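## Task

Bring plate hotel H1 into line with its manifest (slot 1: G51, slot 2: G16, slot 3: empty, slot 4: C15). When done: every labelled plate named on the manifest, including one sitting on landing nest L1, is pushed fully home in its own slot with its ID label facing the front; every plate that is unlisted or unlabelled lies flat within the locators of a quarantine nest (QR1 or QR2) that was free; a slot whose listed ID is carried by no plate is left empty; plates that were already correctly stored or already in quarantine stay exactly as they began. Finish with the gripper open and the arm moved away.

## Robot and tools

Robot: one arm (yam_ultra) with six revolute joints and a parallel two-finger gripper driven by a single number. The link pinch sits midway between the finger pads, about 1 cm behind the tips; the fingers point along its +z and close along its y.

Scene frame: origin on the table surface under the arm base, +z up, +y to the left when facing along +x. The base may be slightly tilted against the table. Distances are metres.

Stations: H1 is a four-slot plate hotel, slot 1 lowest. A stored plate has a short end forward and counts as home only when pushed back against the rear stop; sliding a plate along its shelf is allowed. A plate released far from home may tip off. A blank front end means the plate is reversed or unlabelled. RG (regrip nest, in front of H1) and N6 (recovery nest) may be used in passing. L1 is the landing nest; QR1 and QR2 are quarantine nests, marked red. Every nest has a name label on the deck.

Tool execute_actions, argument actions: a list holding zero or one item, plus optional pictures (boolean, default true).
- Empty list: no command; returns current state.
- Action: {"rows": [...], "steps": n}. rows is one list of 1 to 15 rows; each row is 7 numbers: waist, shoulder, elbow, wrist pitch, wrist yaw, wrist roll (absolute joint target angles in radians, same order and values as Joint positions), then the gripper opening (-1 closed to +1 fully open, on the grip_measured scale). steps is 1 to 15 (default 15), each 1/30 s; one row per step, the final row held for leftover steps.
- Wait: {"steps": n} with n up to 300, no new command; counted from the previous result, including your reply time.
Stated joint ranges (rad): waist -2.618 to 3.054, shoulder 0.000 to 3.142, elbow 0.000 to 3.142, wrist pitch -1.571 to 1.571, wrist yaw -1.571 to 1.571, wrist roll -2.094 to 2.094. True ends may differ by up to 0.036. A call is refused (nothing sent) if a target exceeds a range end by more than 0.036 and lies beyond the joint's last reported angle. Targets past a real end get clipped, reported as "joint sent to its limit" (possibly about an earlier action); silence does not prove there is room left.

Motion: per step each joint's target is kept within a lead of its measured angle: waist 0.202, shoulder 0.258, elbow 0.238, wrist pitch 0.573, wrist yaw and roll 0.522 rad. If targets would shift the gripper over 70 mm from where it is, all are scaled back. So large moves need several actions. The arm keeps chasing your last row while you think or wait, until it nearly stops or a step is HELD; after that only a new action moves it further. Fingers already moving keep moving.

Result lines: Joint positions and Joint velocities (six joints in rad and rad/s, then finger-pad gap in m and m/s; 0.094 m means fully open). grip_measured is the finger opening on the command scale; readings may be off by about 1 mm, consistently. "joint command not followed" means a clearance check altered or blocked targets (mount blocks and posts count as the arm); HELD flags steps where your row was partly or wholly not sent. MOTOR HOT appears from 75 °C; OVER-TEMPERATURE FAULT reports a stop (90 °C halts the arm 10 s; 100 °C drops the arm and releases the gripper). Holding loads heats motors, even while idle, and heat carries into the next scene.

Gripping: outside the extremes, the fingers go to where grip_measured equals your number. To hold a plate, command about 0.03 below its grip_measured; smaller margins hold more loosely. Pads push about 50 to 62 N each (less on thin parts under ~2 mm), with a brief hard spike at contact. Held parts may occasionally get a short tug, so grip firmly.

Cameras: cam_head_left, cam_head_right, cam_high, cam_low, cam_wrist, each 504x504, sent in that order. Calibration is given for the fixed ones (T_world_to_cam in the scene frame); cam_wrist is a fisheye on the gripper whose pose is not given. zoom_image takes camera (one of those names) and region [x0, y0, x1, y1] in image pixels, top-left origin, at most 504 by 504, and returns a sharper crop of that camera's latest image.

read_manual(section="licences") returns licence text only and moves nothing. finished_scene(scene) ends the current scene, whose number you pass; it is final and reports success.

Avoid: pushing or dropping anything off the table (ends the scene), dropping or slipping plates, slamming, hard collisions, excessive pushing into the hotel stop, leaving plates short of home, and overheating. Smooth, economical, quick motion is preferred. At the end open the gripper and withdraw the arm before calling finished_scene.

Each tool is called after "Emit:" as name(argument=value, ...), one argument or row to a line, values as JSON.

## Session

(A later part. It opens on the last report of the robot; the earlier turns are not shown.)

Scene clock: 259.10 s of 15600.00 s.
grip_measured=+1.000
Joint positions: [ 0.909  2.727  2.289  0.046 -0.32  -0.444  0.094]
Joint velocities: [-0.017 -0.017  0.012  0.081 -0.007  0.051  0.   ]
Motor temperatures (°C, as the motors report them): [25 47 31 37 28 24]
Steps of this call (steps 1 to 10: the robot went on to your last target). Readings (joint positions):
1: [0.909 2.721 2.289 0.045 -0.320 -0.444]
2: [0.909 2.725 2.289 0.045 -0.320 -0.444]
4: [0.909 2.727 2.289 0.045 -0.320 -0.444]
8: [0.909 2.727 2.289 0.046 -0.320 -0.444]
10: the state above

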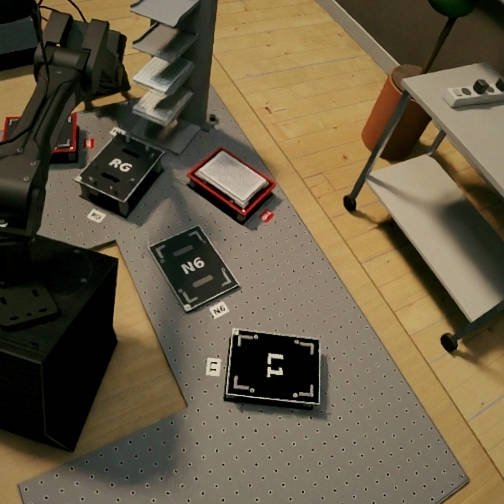

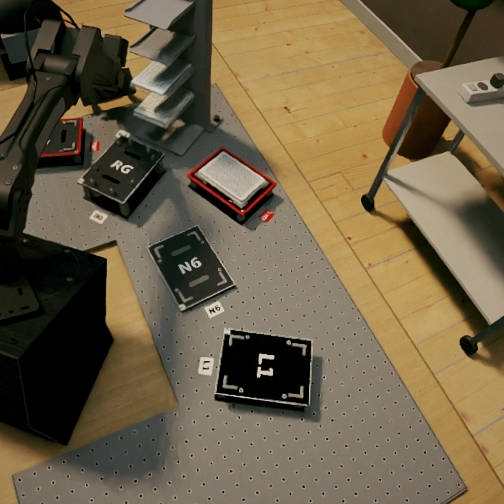

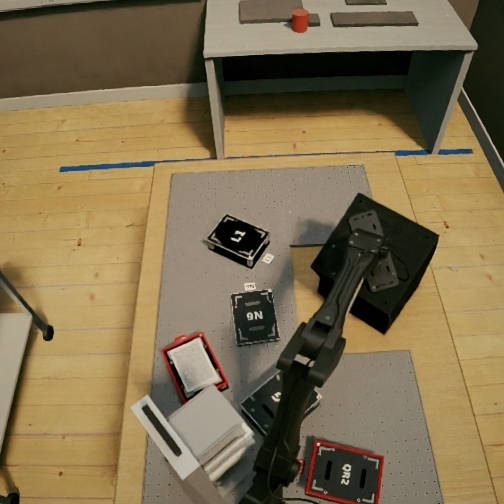

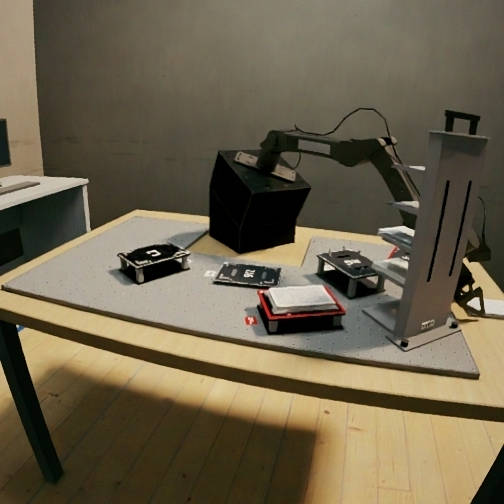

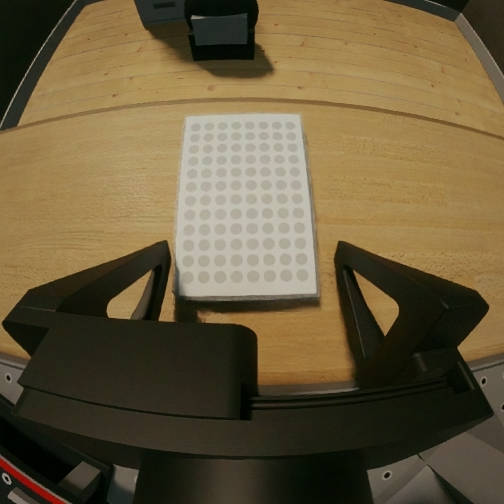

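Emit:
execute_actions(
  actions=[
    {"rows":[[0.935,2.72,2.345,0.06,-0.335,-0.445,1],[0.938,2.73,2.36,0.06,-0.335,-0.445,1],[0.94,2.74,2.375,0.06,-0.335,-0.445,1],[0.94,2.75,2.39,0.06,-0.335,-0.445,1],[0.94,2.76,2.405,0.06,-0.335,-0.445,1],[0.94,2.77,2.42,0.06,-0.335,-0.445,1],[0.94,2.78,2.435,0.06,-0.335,-0.445,1],[0.94,2.79,2.45,0.06,-0.335,-0.445,1],[0.94,2.797,2.45,0.06,-0.335,-0.445,1]]},
  ],
  pictures=false,
)

Emit:
execute_actions(
  actions=[
    {"steps":8},
  ],
)

Scene clock: 261.87 s of 15600.00 s.
grip_measured=+1.000
Joint positions: [ 0.931  2.808  2.414  0.048 -0.32  -0.444  0.094]
Joint velocities: [ 0.012  0.056 -0.002  0.007 -0.007 -0.022  0.   ]
Motor temperatures (°C, as the motors report them): [25 48 31 37 28 24]
Steps of this call (steps 1 to 30: the robot went on to your last target; steps 31 to 68: nothing new was sent; steps 69 to 83: all 15 steps of this action). Readings (joint positions):
69: [0.910 2.728 2.292 0.045 -0.320 -0.444]
70: [0.910 2.732 2.301 0.045 -0.320 -0.444]
72: [0.915 2.746 2.329 0.045 -0.320 -0.444]
76: [0.926 2.779 2.392 0.046 -0.320 -0.444]
83: the state above

Scene clock: 262.13 s of 15600.00 s.
grip_measured=+1.000
Joint positions: [ 0.931  2.811  2.414  0.048 -0.32  -0.444  0.094]
Joint velocities: [-0.002  0.012 -0.002 -0.081  0.051 -0.022  0.   ]
Motor temperatures (°C, as the motors report them): [25 48 31 37 28 24]
Steps of this call (steps 1 to 8: the robot went on to your last target). Readings (joint positions):
1: [0.931 2.810 2.414 0.048 -0.320 -0.444]
2: [0.931 2.811 2.414 0.048 -0.320 -0.444]
4: [0.931 2.811 2.414 0.048 -0.320 -0.444]
8: the state above

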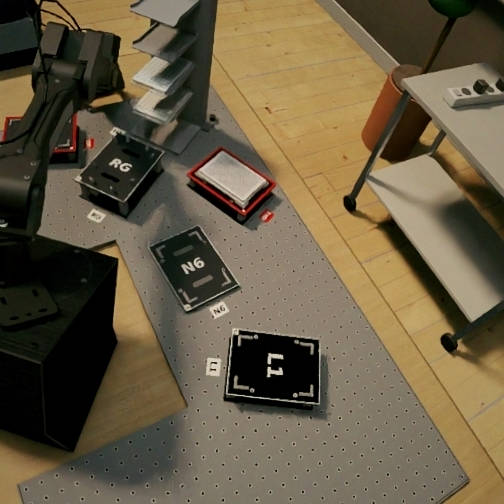

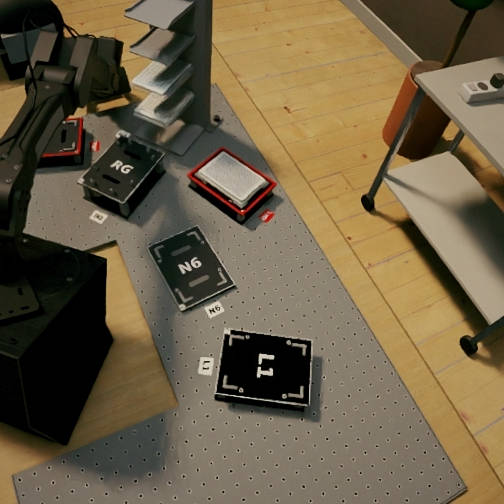

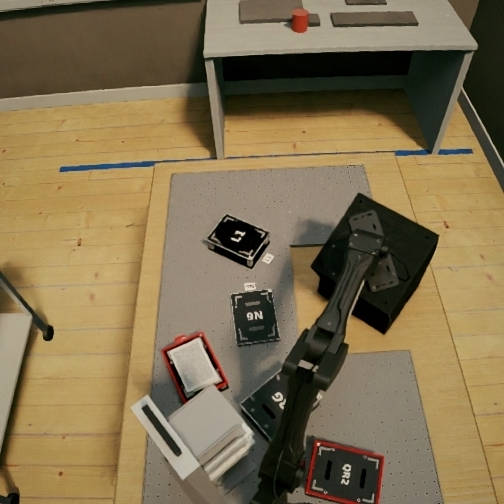

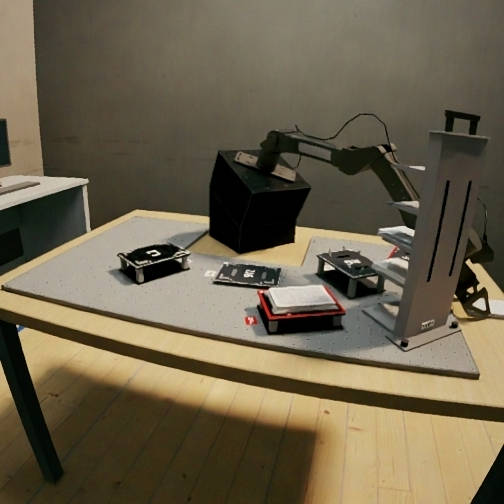

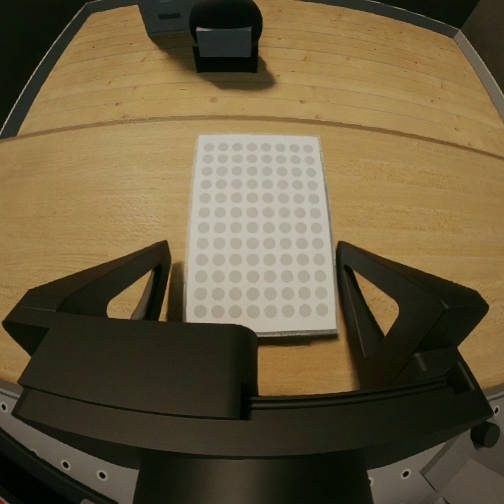

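Emit:
execute_actions(
  actions=[
    {"rows":[[0.92,2.8,2.45,0.06,-0.335,-0.445,1],[0.917,2.803,2.45,0.06,-0.335,-0.445,1],[0.917,2.806,2.45,0.06,-0.335,-0.445,1],[0.917,2.81,2.45,0.06,-0.335,-0.445,1],[0.917,2.814,2.45,0.06,-0.335,-0.445,1],[0.917,2.818,2.45,0.06,-0.335,-0.445,1]]},
  ],
)

Scene clock: 267.20 s of 15600.00 s.
grip_measured=+1.000
Joint positions: [ 0.921  2.819  2.414  0.053 -0.327 -0.443  0.094]
Joint velocities: [ 0.007  0.022  0.002 -0.007 -0.022  0.022  0.   ]
Motor temperatures (°C, as the motors report them): [25 49 32 37 28 24]
Steps of this call (steps 1 to 15: the robot went on to your last target; steps 16 to 90: nothing new was sent; then 1.57 s passed at rest; steps 91 to 105: all 15 steps of this action). Readings (joint positions):
91: [0.931 2.811 2.414 0.048 -0.320 -0.444]
92: [0.931 2.811 2.414 0.048 -0.320 -0.444]
94: [0.928 2.812 2.414 0.048 -0.320 -0.444]
98: [0.922 2.819 2.414 0.052 -0.324 -0.443]
105: the state above

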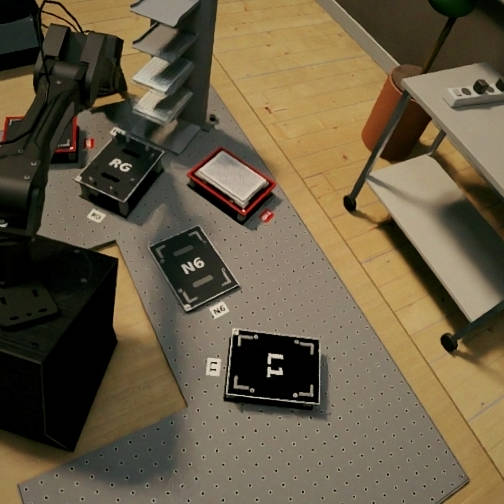

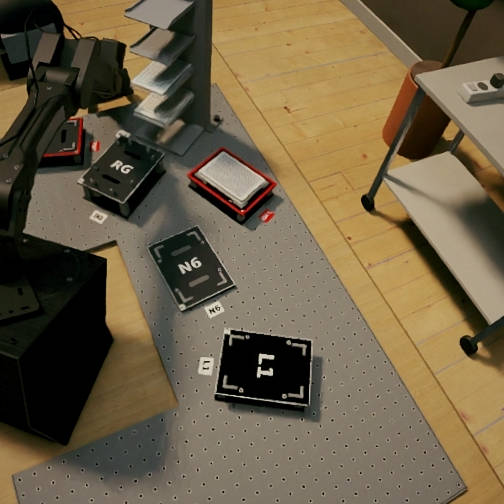

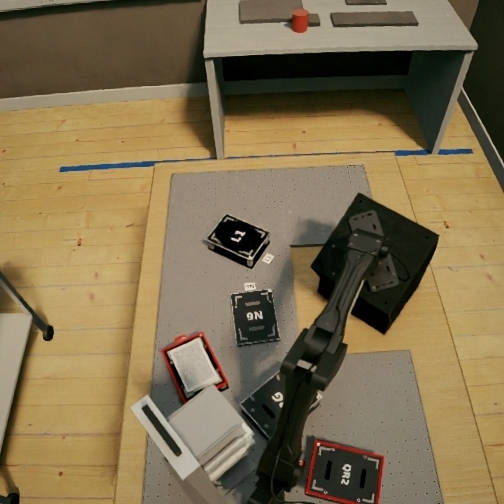

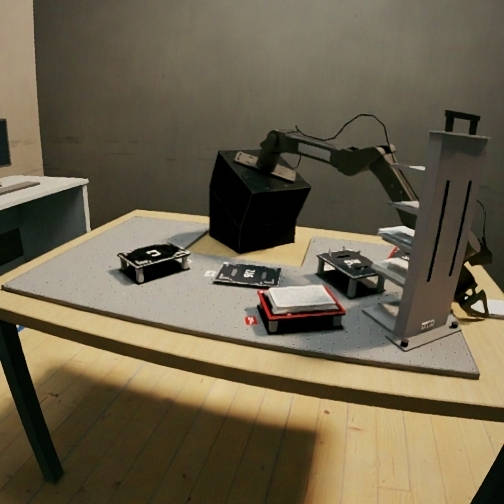

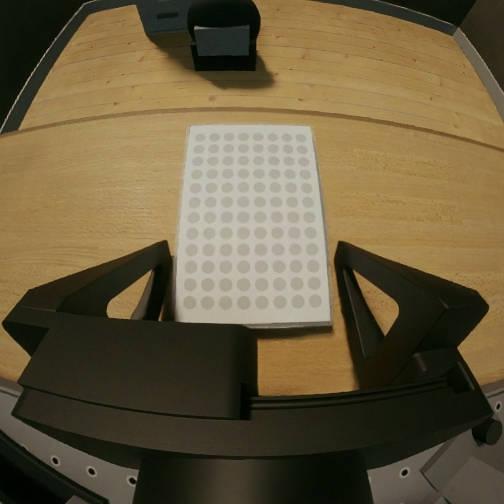

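Emit:
execute_actions(
  actions=[
    {"rows":[[0.92,2.8,2.462,0.06,-0.335,-0.435,1],[0.92,2.8,2.462,0.06,-0.335,-0.435,1],[0.92,2.8,2.462,0.06,-0.335,-0.435,1],[0.92,2.8,2.462,0.06,-0.335,-0.435,1],[0.92,2.8,2.462,0.06,-0.335,-0.435,1],[0.92,2.8,2.462,0.06,-0.335,-0.435,1],[0.92,2.8,2.462,0.06,-0.335,-0.435,0.9],[0.92,2.8,2.462,0.06,-0.335,-0.435,0.8],[0.92,2.8,2.462,0.06,-0.335,-0.435,0.66]]},
  ],
  pictures=false,
)

Scene clock: 269.70 s of 15600.00 s.
grip_measured=+0.715
Joint positions: [ 0.921  2.819  2.427  0.053 -0.327 -0.441  0.081]
Joint velocities: [ 0.002 -0.027  0.012  0.007  0.007  0.066  0.   ]
Motor temperatures (°C, as the motors report them): [25 49 32 37 28 24]
Steps of this call (steps 1 to 15: the robot went on to your last target; steps 16 to 60: nothing new was sent; steps 61 to 75: all 15 steps of this action). Readings (joint positions):
61: [0.921 2.819 2.417 0.053 -0.327 -0.442]
62: [0.921 2.819 2.419 0.053 -0.327 -0.442]
64: [0.921 2.819 2.422 0.053 -0.327 -0.441]
68: [0.921 2.819 2.427 0.053 -0.327 -0.441]
75: the state above

Emit:
execute_actions(
  actions=[
    {"rows":[[0.93,2.78,2.45,0.06,-0.33,-0.44,0.63],[0.94,2.76,2.43,0.06,-0.33,-0.44,0.63],[0.95,2.73,2.4,0.06,-0.33,-0.43,0.63],[0.965,2.69,2.36,0.06,-0.32,-0.42,0.63],[0.98,2.65,2.32,0.06,-0.31,-0.41,0.63],[1.0,2.6,2.27,0.06,-0.3,-0.4,0.63],[1.02,2.55,2.22,0.06,-0.29,-0.39,0.63],[1.04,2.5,2.17,0.06,-0.28,-0.38,0.63],[1.06,2.45,2.12,0.06,-0.27,-0.37,0.63],[1.08,2.4,2.07,0.06,-0.26,-0.36,0.63],[1.1,2.35,2.02,0.06,-0.25,-0.35,0.63],[1.12,2.3,1.97,0.06,-0.24,-0.34,0.63],[1.14,2.25,1.92,0.06,-0.23,-0.33,0.63],[1.16,2.2,1.87,0.06,-0.22,-0.32,0.63],[1.18,2.15,1.82,0.06,-0.21,-0.31,0.63]]},
  ],
  pictures=false,
)

Emit:
execute_actions(
  actions=[
    {"rows":[[1.2,2.1,1.78,0.05,-0.2,-0.3,0.63],[1.21,2.05,1.74,0.04,-0.19,-0.29,0.63],[1.22,2.0,1.7,0.03,-0.18,-0.28,0.63],[1.23,1.95,1.66,0.02,-0.17,-0.27,0.63],[1.24,1.9,1.62,0.01,-0.16,-0.26,0.63],[1.25,1.85,1.58,0,-0.15,-0.25,0.63],[1.25,1.8,1.54,-0.01,-0.14,-0.24,0.63],[1.25,1.75,1.5,-0.02,-0.13,-0.23,0.63],[1.25,1.7,1.46,-0.03,-0.12,-0.22,0.63],[1.25,1.65,1.42,-0.04,-0.11,-0.21,0.63],[1.25,1.6,1.38,-0.05,-0.1,-0.2,0.63],[1.25,1.55,1.34,-0.06,-0.09,-0.19,0.63],[1.25,1.5,1.3,-0.07,-0.08,-0.18,0.63],[1.25,1.45,1.26,-0.08,-0.07,-0.17,0.63],[1.25,1.4,1.22,-0.09,-0.06,-0.16,0.63]]},
  ],
  pictures=false,
)

Emit:
execute_actions(
  actions=[
    {"rows":[[1.25,1.35,1.18,-0.1,-0.05,-0.15,0.63],[1.25,1.3,1.14,-0.11,-0.04,-0.14,0.63],[1.25,1.25,1.1,-0.12,-0.03,-0.13,0.63],[1.25,1.2,1.06,-0.13,-0.02,-0.12,0.63],[1.25,1.15,1.02,-0.14,-0.01,-0.11,0.63],[1.25,1.1,0.98,-0.15,0,-0.1,0.63],[1.25,1.05,0.94,-0.16,0.01,-0.09,0.63],[1.25,1.0,0.9,-0.17,0.02,-0.08,0.63],[1.25,0.95,0.86,-0.18,0.04,-0.07,0.63],[1.25,0.9,0.82,-0.19,0.06,-0.06,0.63],[1.25,0.86,0.79,-0.2,0.08,-0.05,0.63],[1.25,0.82,0.76,-0.2,0.1,-0.04,0.63],[1.24,0.79,0.74,-0.2,0.12,-0.03,0.63],[1.23,0.77,0.73,-0.2,0.14,-0.02,0.63],[1.22,0.76,0.725,-0.2,0.16,-0.01,0.63]]},
  ],
  pictures=false,
)

Emit:
execute_actions(
  actions=[
    {"rows":[[1.195,0.76,0.725,-0.2,0.18,0.01,0.63],[1.17,0.76,0.725,-0.2,0.2,0.03,0.63],[1.145,0.76,0.725,-0.2,0.22,0.05,0.63],[1.12,0.76,0.725,-0.2,0.24,0.07,0.63],[1.095,0.76,0.725,-0.2,0.26,0.09,0.63],[1.07,0.76,0.725,-0.2,0.28,0.11,0.63],[1.045,0.76,0.725,-0.2,0.3,0.13,0.63],[1.02,0.76,0.725,-0.2,0.32,0.15,0.63],[0.995,0.76,0.725,-0.2,0.34,0.17,0.63],[0.97,0.76,0.725,-0.2,0.358,0.19,0.63],[0.945,0.76,0.725,-0.2,0.358,0.197,0.63],[0.925,0.76,0.725,-0.2,0.358,0.197,0.63],[0.916,0.76,0.725,-0.2,0.358,0.197,0.63]]},
  ],
  pictures=false,
)

Emit:
execute_actions(
  actions=[
    {"steps":10},
  ],
)

Scene clock: 276.07 s of 15600.00 s.
grip_measured=+0.715
Joint positions: [ 1.068  2.398  1.991  0.034 -0.253 -0.377  0.081]
Joint velocities: [ 0.628 -1.336 -1.399 -0.022  0.183  0.271 -0.   ]
Motor temperatures (°C, as the motors report them): [25 50 32 38 28 24]
Steps of this call (steps 1 to 15: the robot went on to your last target; steps 16 to 90: nothing new was sent; then 2.87 s passed at rest; steps 91 to 105: all 15 steps of this action). Readings (joint positions):
91: [0.921 2.819 2.427 0.053 -0.327 -0.441]
92: [0.921 2.818 2.427 0.052 -0.327 -0.441]
94: [0.924 2.795 2.400 0.048 -0.323 -0.438]
98: [0.951 2.680 2.270 0.035 -0.300 -0.421]
105: the state above

Scene clock: 276.57 s of 15600.00 s.
grip_measured=+0.715
Joint positions: [ 1.252  1.496  1.307 -0.042 -0.112 -0.213  0.081]
Joint velocities: [-0.1   -1.726 -1.053 -0.007  0.359  0.344  0.   ]
Motor temperatures (°C, as the motors report them): [25 50 32 38 28 24]
Steps of this call (steps 1 to 15: all 15 steps of this action). Readings (joint positions):
1: [1.091 2.351 1.943 0.033 -0.246 -0.369]
2: [1.115 2.302 1.895 0.032 -0.238 -0.359]
4: [1.164 2.198 1.795 0.027 -0.222 -0.340]
8: [1.245 1.963 1.601 -0.000 -0.191 -0.297]
15: the state above

Scene clock: 277.07 s of 15600.00 s.
grip_measured=+0.715
Joint positions: [ 1.243  0.808  0.741 -0.205  0.078 -0.057  0.081]
Joint velocities: [-0.208 -0.676 -0.398 -0.344  0.491  0.256 -0.   ]
Motor temperatures (°C, as the motors report them): [25 50 32 38 28 24]
Steps of this call (steps 1 to 15: all 15 steps of this action). Readings (joint positions):
1: [1.250 1.438 1.271 -0.045 -0.099 -0.202]
2: [1.250 1.384 1.233 -0.048 -0.087 -0.191]
4: [1.250 1.285 1.153 -0.061 -0.067 -0.169]
8: [1.250 1.101 0.979 -0.111 -0.025 -0.128]
15: the state above

Scene clock: 277.57 s of 15600.00 s.
grip_measured=+0.715
Joint positions: [ 0.925  0.779  0.728 -0.216  0.326  0.164  0.081]
Joint velocities: [-0.12   0.007  0.012  0.007  0.139  0.212 -0.002]
Motor temperatures (°C, as the motors report them): [25 49 32 38 28 24]
Steps of this call (steps 1 to 15: all 15 steps of this action). Readings (joint positions):
1: [1.232 0.790 0.732 -0.211 0.094 -0.046]
2: [1.216 0.782 0.729 -0.214 0.111 -0.033]
4: [1.170 0.779 0.728 -0.215 0.148 -0.003]
8: [1.068 0.779 0.728 -0.216 0.227 0.067]
15: the state above

Scene clock: 277.90 s of 15600.00 s.
grip_measured=+0.715
Joint positions: [ 0.922  0.779  0.728 -0.216  0.341  0.188  0.081]
Joint velocities: [ 0.002 -0.017 -0.012 -0.007 -0.037 -0.066  0.   ]
Motor temperatures (°C, as the motors report them): [25 49 32 38 28 24]
Steps of this call (steps 1 to 10: the robot went on to your last target). Readings (joint positions):
1: [0.922 0.779 0.728 -0.216 0.332 0.169]
2: [0.922 0.779 0.728 -0.216 0.335 0.173]
4: [0.922 0.779 0.728 -0.216 0.337 0.180]
8: [0.922 0.779 0.728 -0.216 0.340 0.186]
10: the state above

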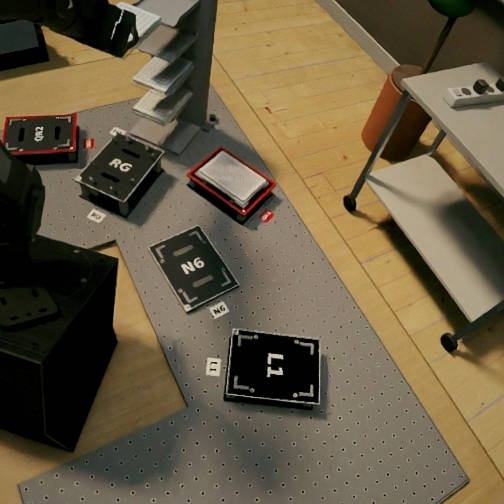

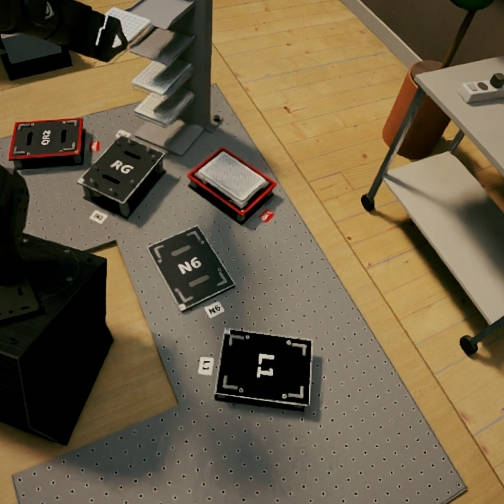

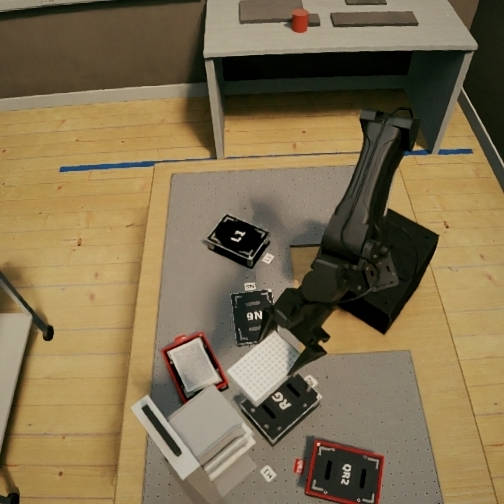

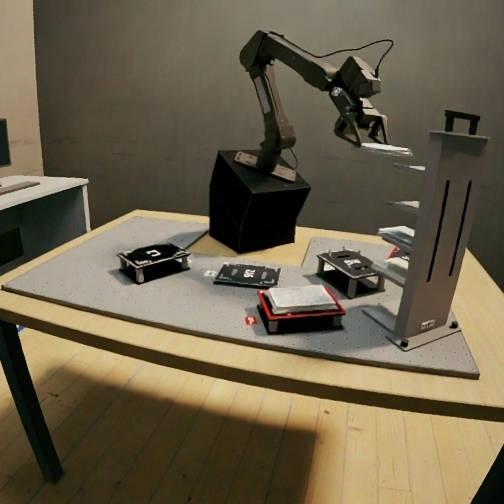

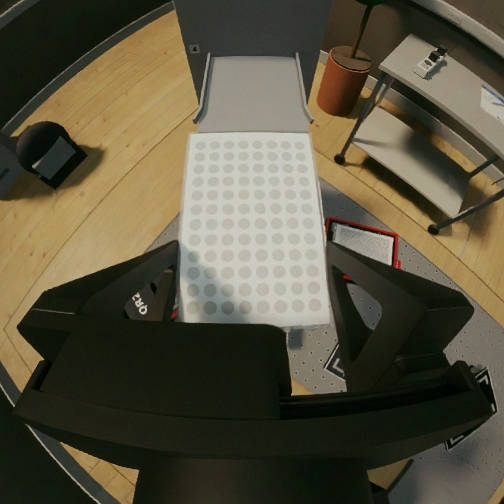

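Emit:
execute_actions(
  actions=[
    {"rows":[[0.915,0.78,0.77,-0.15,0.33,0.19,0.63],[0.91,0.79,0.78,-0.15,0.32,0.186,0.63],[0.902,0.805,0.79,-0.145,0.312,0.183,0.63],[0.894,0.82,0.8,-0.14,0.304,0.18,0.63],[0.886,0.835,0.81,-0.135,0.296,0.177,0.63],[0.878,0.85,0.82,-0.13,0.288,0.174,0.63],[0.87,0.865,0.83,-0.125,0.28,0.171,0.63],[0.862,0.88,0.84,-0.12,0.272,0.168,0.63],[0.855,0.895,0.851,-0.115,0.265,0.165,0.63],[0.848,0.91,0.862,-0.11,0.258,0.163,0.63],[0.841,0.925,0.873,-0.105,0.251,0.161,0.63],[0.834,0.94,0.884,-0.1,0.244,0.159,0.63],[0.827,0.955,0.895,-0.098,0.238,0.157,0.63],[0.821,0.968,0.904,-0.095,0.232,0.155,0.63],[0.816,0.98,0.912,-0.093,0.227,0.153,0.63]]},
  ],
  pictures=false,
)

Emit:
execute_actions(
  actions=[
    {"rows":[[0.81,0.996,0.926,-0.091,0.222,0.152,0.63],[0.804,1.012,0.94,-0.089,0.217,0.15,0.63],[0.799,1.028,0.954,-0.087,0.212,0.149,0.63],[0.794,1.044,0.968,-0.085,0.207,0.148,0.63],[0.789,1.06,0.982,-0.083,0.202,0.146,0.63],[0.784,1.076,0.996,-0.081,0.198,0.145,0.63],[0.779,1.092,1.01,-0.08,0.194,0.144,0.63],[0.774,1.108,1.024,-0.08,0.19,0.143,0.63],[0.769,1.124,1.038,-0.08,0.186,0.142,0.63],[0.764,1.14,1.052,-0.08,0.183,0.141,0.63],[0.76,1.154,1.065,-0.08,0.18,0.14,0.63],[0.756,1.166,1.077,-0.08,0.18,0.14,0.63]]},
  ],
)

Scene clock: 281.70 s of 15600.00 s.
grip_measured=+0.715
Joint positions: [ 0.835  0.961  0.856 -0.143  0.259  0.168  0.081]
Joint velocities: [-0.173  0.388  0.276  0.11  -0.154  0.007  0.001]
Motor temperatures (°C, as the motors report them): [25 46 32 38 28 24]
Steps of this call (steps 1 to 30: the robot went on to your last target; steps 31 to 90: nothing new was sent; then 0.30 s passed at rest; steps 91 to 105: all 15 steps of this action). Readings (joint positions):
91: [0.922 0.779 0.728 -0.214 0.342 0.191]
92: [0.922 0.780 0.729 -0.209 0.339 0.191]
94: [0.916 0.794 0.741 -0.202 0.329 0.190]
98: [0.885 0.853 0.783 -0.178 0.306 0.183]
105: the state above

Scene clock: 282.20 s of 15600.00 s.
grip_measured=+0.715
Joint positions: [ 0.766  1.173  1.035 -0.111  0.194  0.148  0.081]
Joint velocities: [-0.032  0.076  0.037 -0.066 -0.11  -0.022  0.001]
Motor temperatures (°C, as the motors report them): [25 46 32 38 28 24]
Steps of this call (steps 1 to 15: all 15 steps of this action). Readings (joint positions):
1: [0.829 0.974 0.866 -0.140 0.253 0.166]
2: [0.823 0.989 0.877 -0.138 0.248 0.164]
4: [0.812 1.020 0.903 -0.134 0.237 0.161]
8: [0.793 1.085 0.960 -0.123 0.216 0.155]
15: the state above

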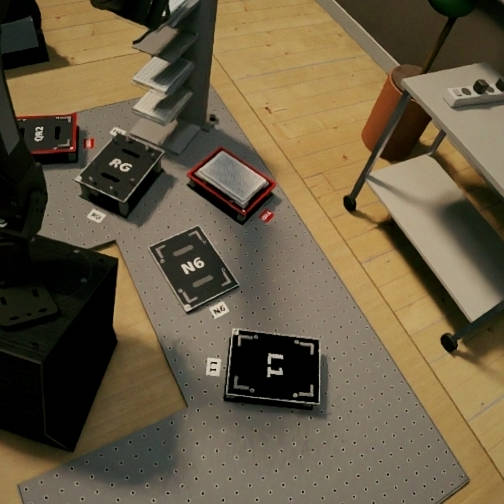

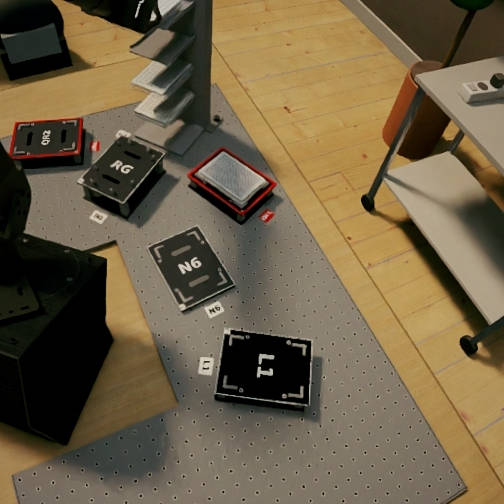

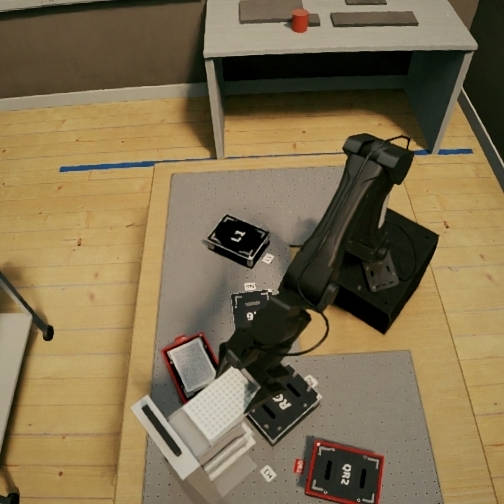

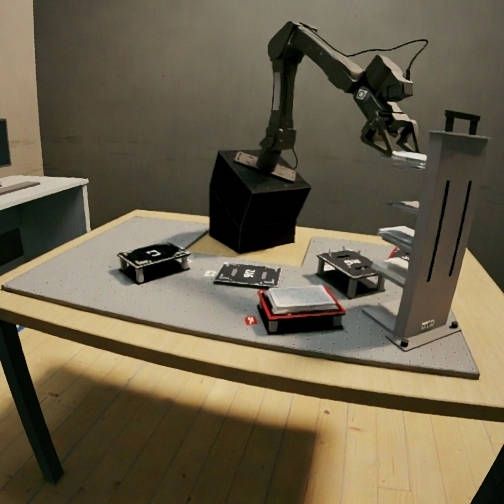

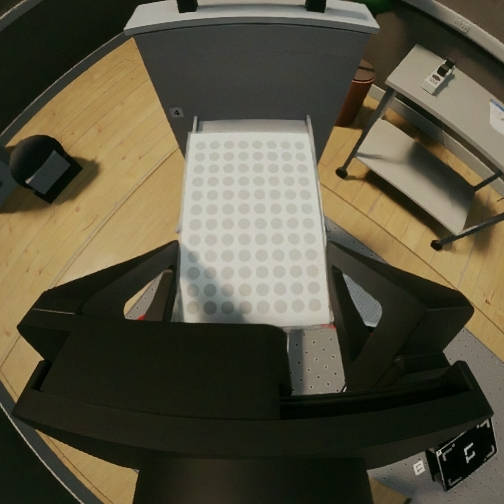

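Emit:
execute_actions(
  actions=[
    {"rows":[[0.752,1.175,1.082,-0.07,0.178,0.14,0.63],[0.75,1.184,1.087,-0.063,0.176,0.14,0.63],[0.748,1.192,1.092,-0.056,0.174,0.14,0.63],[0.746,1.2,1.096,-0.05,0.172,0.138,0.63],[0.744,1.208,1.1,-0.044,0.17,0.138,0.63],[0.742,1.216,1.102,-0.038,0.168,0.136,0.63],[0.74,1.224,1.103,-0.033,0.168,0.136,0.63],[0.738,1.232,1.103,-0.03,0.168,0.136,0.63],[0.736,1.24,1.103,-0.03,0.168,0.136,0.63]]},
  ],
)

Emit:
zoom_image(
  camera="cam_low",
  region=[360,110,460,200],
)

Scene clock: 284.50 s of 15600.00 s.
grip_measured=+0.715
Joint positions: [ 0.746  1.243  1.065 -0.06   0.176  0.141  0.081]
Joint velocities: [-0.042 -0.002  0.002 -0.11   0.022 -0.081 -0.001]
Motor temperatures (°C, as the motors report them): [25 45 32 38 28 24]
Steps of this call (steps 1 to 15: the robot went on to your last target; steps 16 to 54: nothing new was sent; steps 55 to 69: all 15 steps of this action). Readings (joint positions):
55: [0.765 1.174 1.035 -0.111 0.187 0.146]
56: [0.765 1.176 1.036 -0.109 0.186 0.146]
58: [0.761 1.187 1.045 -0.104 0.183 0.146]
62: [0.751 1.220 1.063 -0.080 0.179 0.144]
69: the state above

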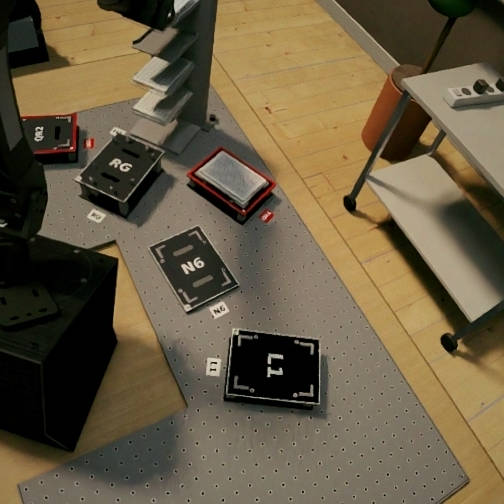

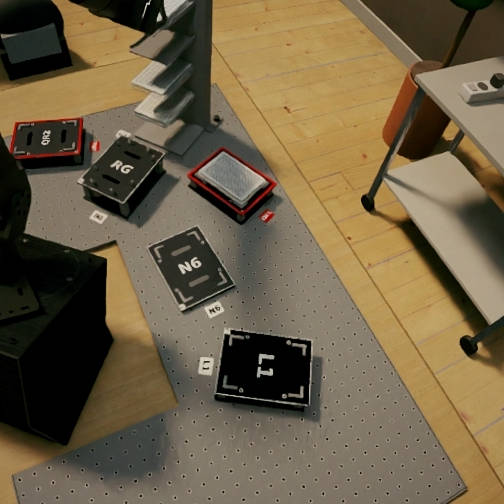

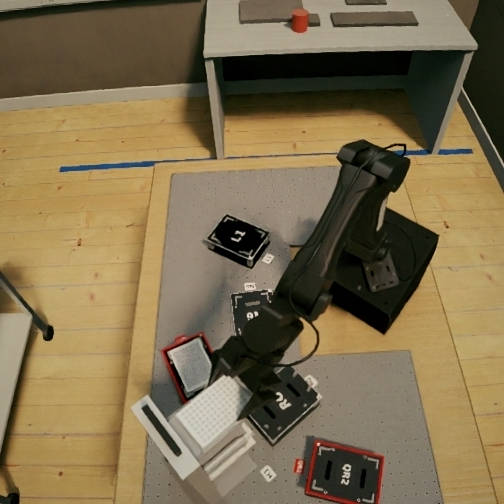

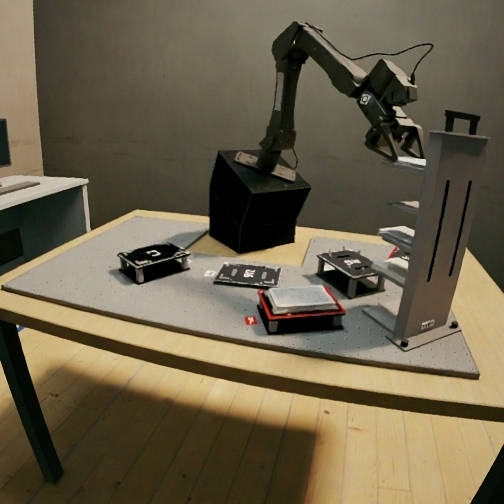

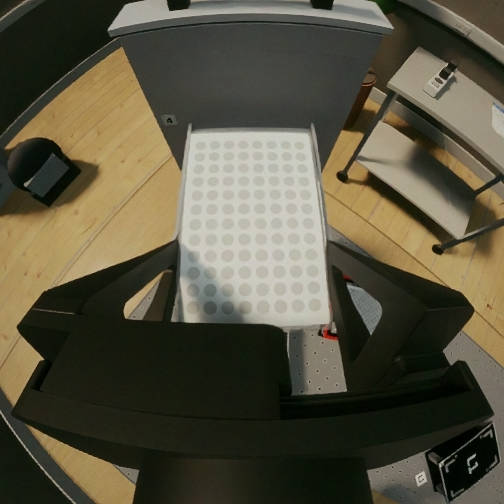

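Region (360, 110, 460, 200) of cam_low's 504x504 image, scaled by 5.040, with more detail than that image has; it fills the top 454 rows of this view, and the rest is white.

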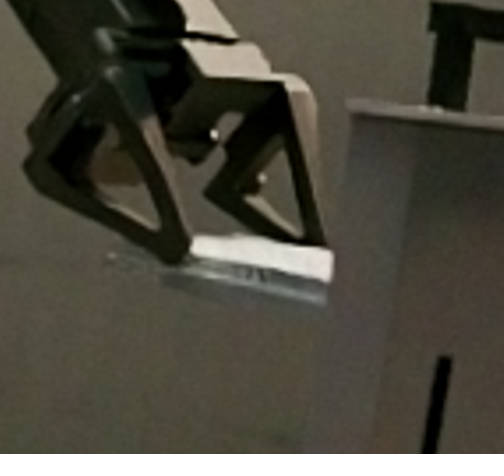

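Emit:
execute_actions(
  actions=[
    {"rows":[[0.738,1.245,1.103,-0.03,0.168,0.136,0.63],[0.738,1.248,1.103,-0.03,0.168,0.136,0.63],[0.738,1.248,1.103,-0.03,0.168,0.136,0.63],[0.738,1.248,1.103,-0.03,0.168,0.136,0.63],[0.738,1.248,1.103,-0.03,0.168,0.136,0.72],[0.738,1.248,1.103,-0.03,0.168,0.136,0.78],[0.738,1.248,1.103,-0.03,0.168,0.136,0.85],[0.738,1.248,1.103,-0.03,0.168,0.136,0.92],[0.745,1.23,1.08,-0.05,0.18,0.14,0.95],[0.755,1.21,1.06,-0.06,0.19,0.145,0.95],[0.76,1.19,1.04,-0.06,0.195,0.145,1],[0.766,1.17,1.02,-0.06,0.2,0.148,1],[0.772,1.15,1.0,-0.06,0.206,0.15,1],[0.778,1.13,0.98,-0.06,0.212,0.152,1],[0.784,1.11,0.96,-0.06,0.218,0.154,1]]},
  ],
  pictures=false,
)

Emit:
execute_actions(
  actions=[
    {"rows":[[0.79,1.09,0.94,-0.06,0.224,0.156,1],[0.797,1.07,0.92,-0.06,0.231,0.158,1],[0.804,1.05,0.9,-0.06,0.238,0.16,1],[0.811,1.03,0.875,-0.065,0.245,0.162,1],[0.819,1.01,0.85,-0.07,0.252,0.164,1],[0.826,0.99,0.83,-0.075,0.258,0.164,1],[0.831,0.978,0.812,-0.08,0.258,0.164,1],[0.831,0.978,0.812,-0.08,0.258,0.164,1],[0.831,0.978,0.812,-0.08,0.258,0.164,1],[0.831,0.978,0.812,-0.08,0.258,0.164,0.6],[0.831,0.978,0.812,-0.08,0.258,0.164,0.1]]},
  ],
)

Scene clock: 288.43 s of 15600.00 s.
grip_measured=+1.000
Joint positions: [ 0.763  1.176  1.001 -0.058  0.189  0.143  0.094]
Joint velocities: [ 0.193 -0.637 -0.584 -0.066  0.154 -0.051  0.   ]
Motor temperatures (°C, as the motors report them): [25 44 32 38 28 24]
Steps of this call (steps 1 to 15: the robot went on to your last target; steps 16 to 90: nothing new was sent; then 0.43 s passed at rest; steps 91 to 105: all 15 steps of this action). Readings (joint positions):
91: [0.746 1.243 1.065 -0.060 0.176 0.141]
92: [0.746 1.244 1.065 -0.060 0.176 0.141]
94: [0.746 1.246 1.065 -0.057 0.176 0.140]
98: [0.746 1.246 1.065 -0.055 0.176 0.140]
105: the state above

Scene clock: 288.93 s of 15600.00 s.
grip_measured=+0.105
Joint positions: [ 0.822  0.999  0.816 -0.085  0.24   0.157  0.052]
Joint velocities: [-0.002 -0.007 -0.017 -0.037  0.022 -0.037 -0.005]
Motor temperatures (°C, as the motors report them): [25 44 32 38 28 24]
Steps of this call (steps 1 to 15: all 15 steps of this action). Readings (joint positions):
1: [0.770 1.153 0.981 -0.059 0.193 0.144]
2: [0.777 1.131 0.961 -0.059 0.197 0.146]
4: [0.791 1.088 0.922 -0.061 0.208 0.149]
8: [0.817 1.010 0.839 -0.069 0.228 0.154]
15: the state above

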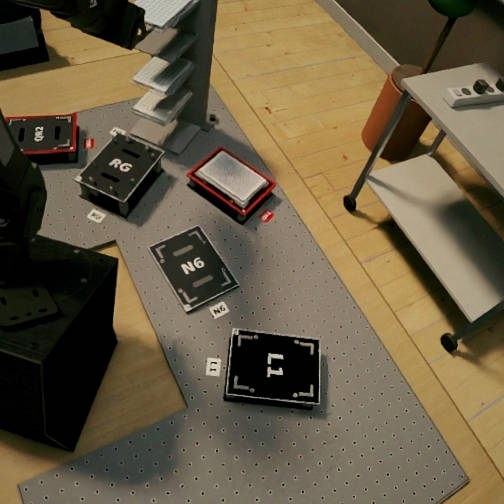

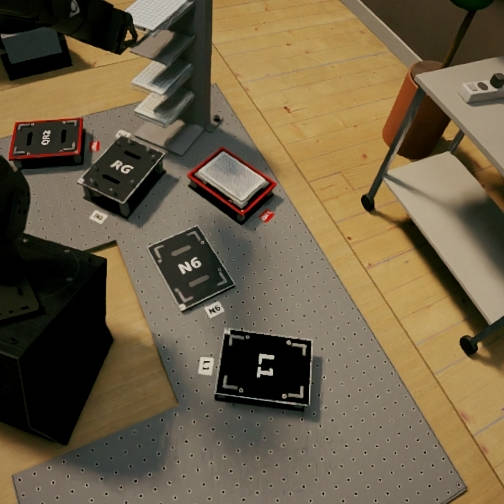

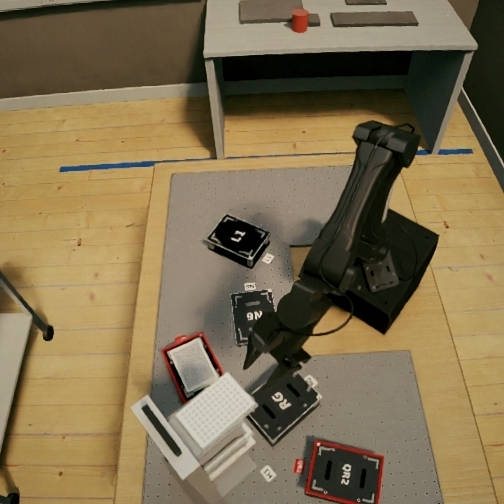

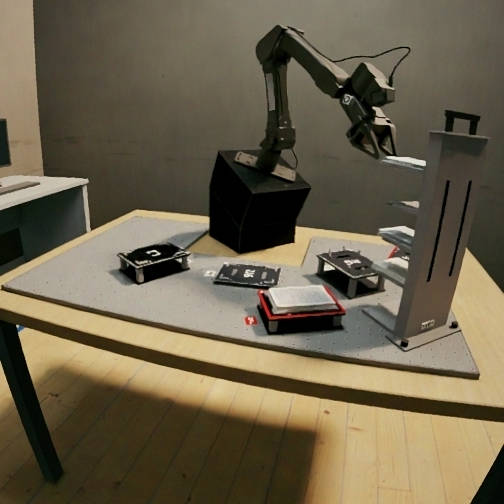

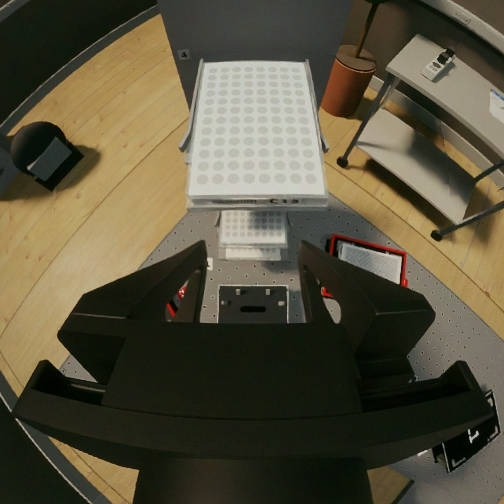

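Emit:
execute_actions(
  actions=[
    {"rows":[[0.812,1.01,0.85,-0.07,0.235,0.155,0.1],[0.808,1.022,0.862,-0.07,0.231,0.155,0.1],[0.804,1.034,0.874,-0.07,0.227,0.153,0.1],[0.8,1.046,0.886,-0.07,0.223,0.152,0.1],[0.796,1.058,0.898,-0.07,0.219,0.151,0.1],[0.792,1.07,0.91,-0.07,0.215,0.15,0.1],[0.788,1.082,0.922,-0.07,0.211,0.149,0.1],[0.784,1.094,0.934,-0.07,0.207,0.148,0.1],[0.78,1.106,0.946,-0.07,0.203,0.147,0.1],[0.776,1.118,0.958,-0.07,0.199,0.146,0.1],[0.772,1.13,0.97,-0.07,0.195,0.145,0.1],[0.768,1.142,0.982,-0.07,0.191,0.144,0.1],[0.764,1.154,0.994,-0.07,0.188,0.143,0.1],[0.761,1.166,1.006,-0.07,0.185,0.142,0.1],[0.758,1.176,1.016,-0.07,0.183,0.141,0.1]]},
  ],
  pictures=false,
)

Emit:
execute_actions(
  actions=[
    {"steps":10},
  ],
)

Scene clock: 291.53 s of 15600.00 s.
grip_measured=+0.102
Joint positions: [ 0.774  1.158  0.96  -0.085  0.203  0.151  0.052]
Joint velocities: [-0.115  0.325  0.335  0.022 -0.11   0.081 -0.   ]
Motor temperatures (°C, as the motors report them): [25 43 32 38 28 24]
Steps of this call (steps 1 to 15: the robot went on to your last target; steps 16 to 63: nothing new was sent; steps 64 to 78: all 15 steps of this action). Readings (joint positions):
64: [0.822 1.000 0.816 -0.085 0.244 0.158]
65: [0.822 1.003 0.818 -0.085 0.243 0.158]
67: [0.817 1.022 0.829 -0.085 0.239 0.158]
71: [0.801 1.075 0.874 -0.085 0.227 0.156]
78: the state above

Scene clock: 291.87 s of 15600.00 s.
grip_measured=+0.102
Joint positions: [ 0.772  1.165  0.974 -0.106  0.2    0.147  0.052]
Joint velocities: [ 0.032  0.002  0.002 -0.022  0.022  0.051  0.   ]
Motor temperatures (°C, as the motors report them): [25 43 32 38 28 24]
Steps of this call (steps 1 to 10: the robot went on to your last target). Readings (joint positions):
1: [0.772 1.164 0.968 -0.094 0.201 0.150]
2: [0.772 1.165 0.971 -0.099 0.200 0.149]
4: [0.772 1.165 0.974 -0.104 0.200 0.148]
8: [0.772 1.165 0.974 -0.106 0.200 0.147]
10: the state above

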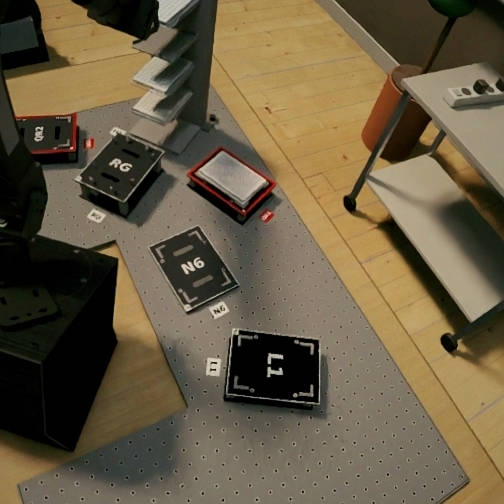

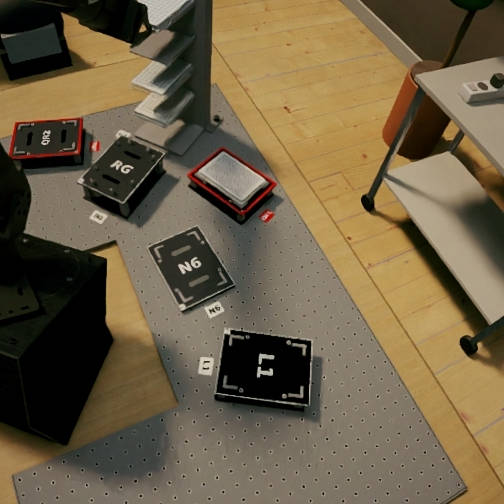

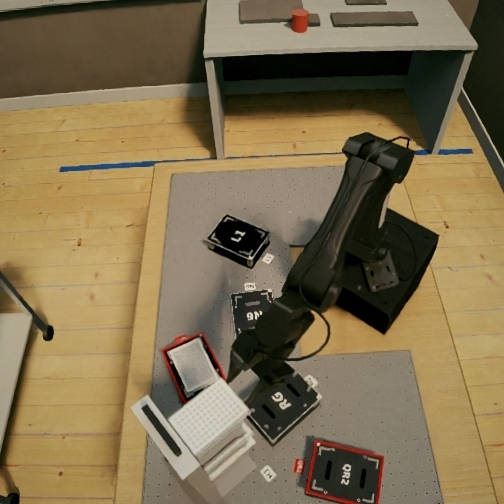

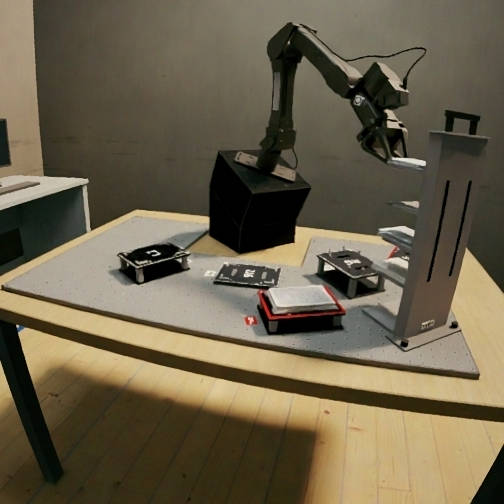

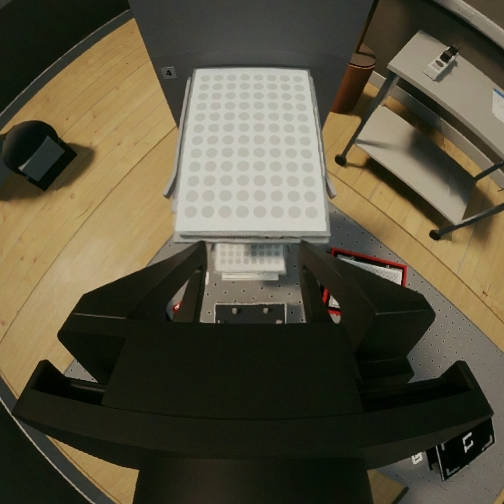

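Emit:
execute_actions(
  actions=[
    {"rows":[[0.775,1.13,0.96,-0.07,0.2,0.147,0.1],[0.78,1.1,0.93,-0.06,0.21,0.147,0.1],[0.79,1.07,0.89,-0.04,0.215,0.147,0.1],[0.8,1.04,0.85,-0.01,0.22,0.147,0.3],[0.805,1.02,0.81,0.03,0.23,0.147,0.5],[0.805,1.02,0.77,0.08,0.238,0.147,0.8],[0.805,1.04,0.74,0.13,0.238,0.147,1],[0.805,1.07,0.71,0.19,0.238,0.147,1],[0.805,1.1,0.685,0.25,0.238,0.147,1],[0.805,1.13,0.66,0.3,0.238,0.147,1],[0.805,1.16,0.64,0.35,0.238,0.147,1],[0.805,1.19,0.62,0.4,0.238,0.147,1],[0.805,1.22,0.605,0.45,0.238,0.147,1],[0.805,1.25,0.59,0.49,0.238,0.147,1],[0.805,1.28,0.58,0.53,0.238,0.147,1]]},
  ],
  pictures=false,
)

Emit:
execute_actions(
  actions=[
    {"rows":[[0.805,1.31,0.57,0.57,0.238,0.147,1],[0.805,1.34,0.566,0.6,0.238,0.147,1],[0.805,1.37,0.565,0.63,0.238,0.147,1],[0.805,1.4,0.565,0.66,0.238,0.147,1],[0.805,1.43,0.565,0.69,0.238,0.147,1],[0.805,1.46,0.565,0.72,0.238,0.147,1],[0.805,1.49,0.565,0.75,0.238,0.147,1],[0.805,1.52,0.565,0.78,0.238,0.147,1],[0.805,1.545,0.565,0.8,0.238,0.147,1],[0.805,1.563,0.565,0.815,0.238,0.147,1]]},
  ],
  pictures=false,
)

Emit:
execute_actions(
  actions=[
    {"steps":12},
  ],
)

Scene clock: 300.97 s of 15600.00 s.
grip_measured=+1.000
Joint positions: [0.796 1.234 0.612 0.325 0.222 0.147 0.094]
Joint velocities: [ 0.022  0.965 -0.501  1.077 -0.051  0.007  0.   ]
Motor temperatures (°C, as the motors report them): [25 41 33 39 28 24]
Steps of this call (steps 1 to 30: the robot went on to your last target; steps 31 to 90: nothing new was sent; then 5.60 s passed at rest; steps 91 to 105: all 15 steps of this action). Readings (joint positions):
91: [0.772 1.162 0.974 -0.106 0.200 0.147]
92: [0.772 1.155 0.966 -0.101 0.200 0.147]
94: [0.776 1.118 0.921 -0.075 0.202 0.147]
98: [0.796 1.043 0.781 0.031 0.215 0.147]
105: the state above

Scene clock: 301.47 s of 15600.00 s.
grip_measured=+1.000
Joint positions: [0.796 1.572 0.57  0.736 0.224 0.147 0.094]
Joint velocities: [-0.002  0.002  0.002  0.359  0.022  0.037  0.   ]
Motor temperatures (°C, as the motors report them): [25 40 32 39 28 24]
Steps of this call (steps 1 to 15: all 15 steps of this action). Readings (joint positions):
1: [0.796 1.267 0.596 0.362 0.223 0.147]
2: [0.796 1.299 0.583 0.397 0.223 0.147]
4: [0.796 1.359 0.571 0.464 0.223 0.147]
8: [0.796 1.472 0.570 0.608 0.224 0.147]
15: the state above

Scene clock: 301.87 s of 15600.00 s.
grip_measured=+1.000
Joint positions: [0.796 1.572 0.57  0.787 0.224 0.147 0.094]
Joint velocities: [-0.002 -0.022 -0.012 -0.022 -0.051  0.037  0.   ]
Motor temperatures (°C, as the motors report them): [25 40 32 39 28 24]
Steps of this call (steps 1 to 12: the robot went on to your last target). Readings (joint positions):
1: [0.796 1.572 0.570 0.747 0.224 0.147]
2: [0.796 1.572 0.570 0.758 0.224 0.147]
4: [0.796 1.572 0.570 0.771 0.224 0.147]
8: [0.796 1.572 0.570 0.783 0.224 0.147]
12: the state above

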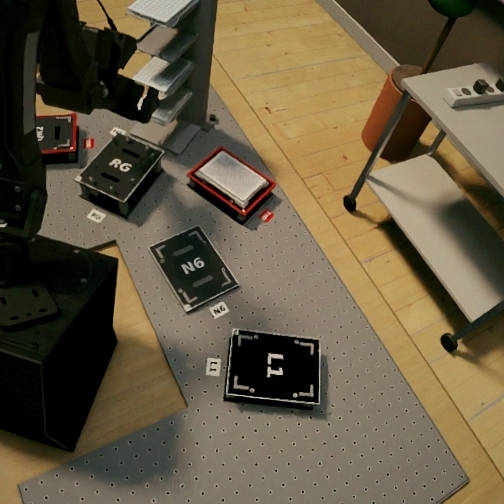

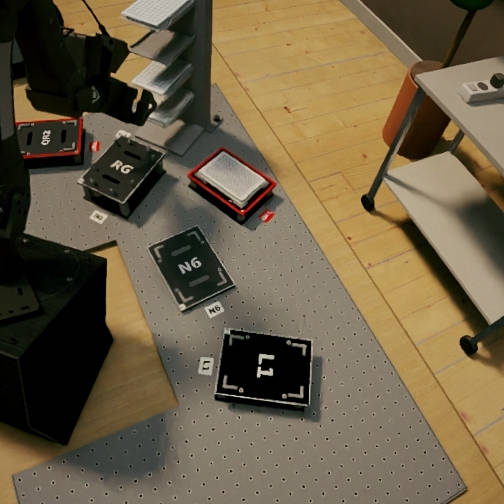

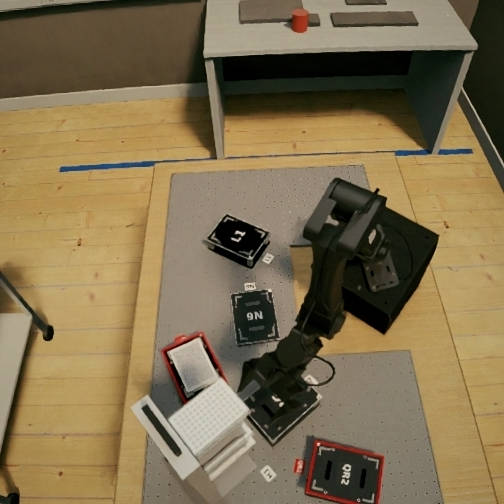

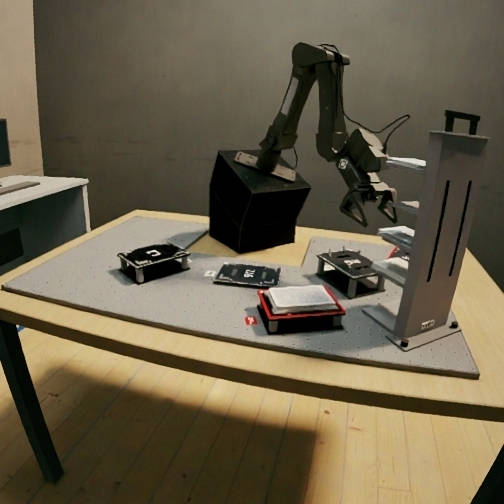

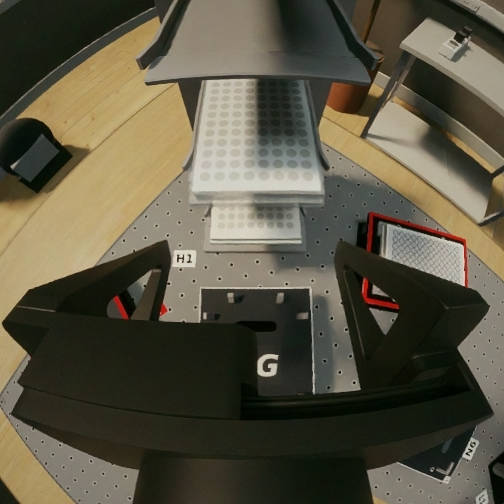

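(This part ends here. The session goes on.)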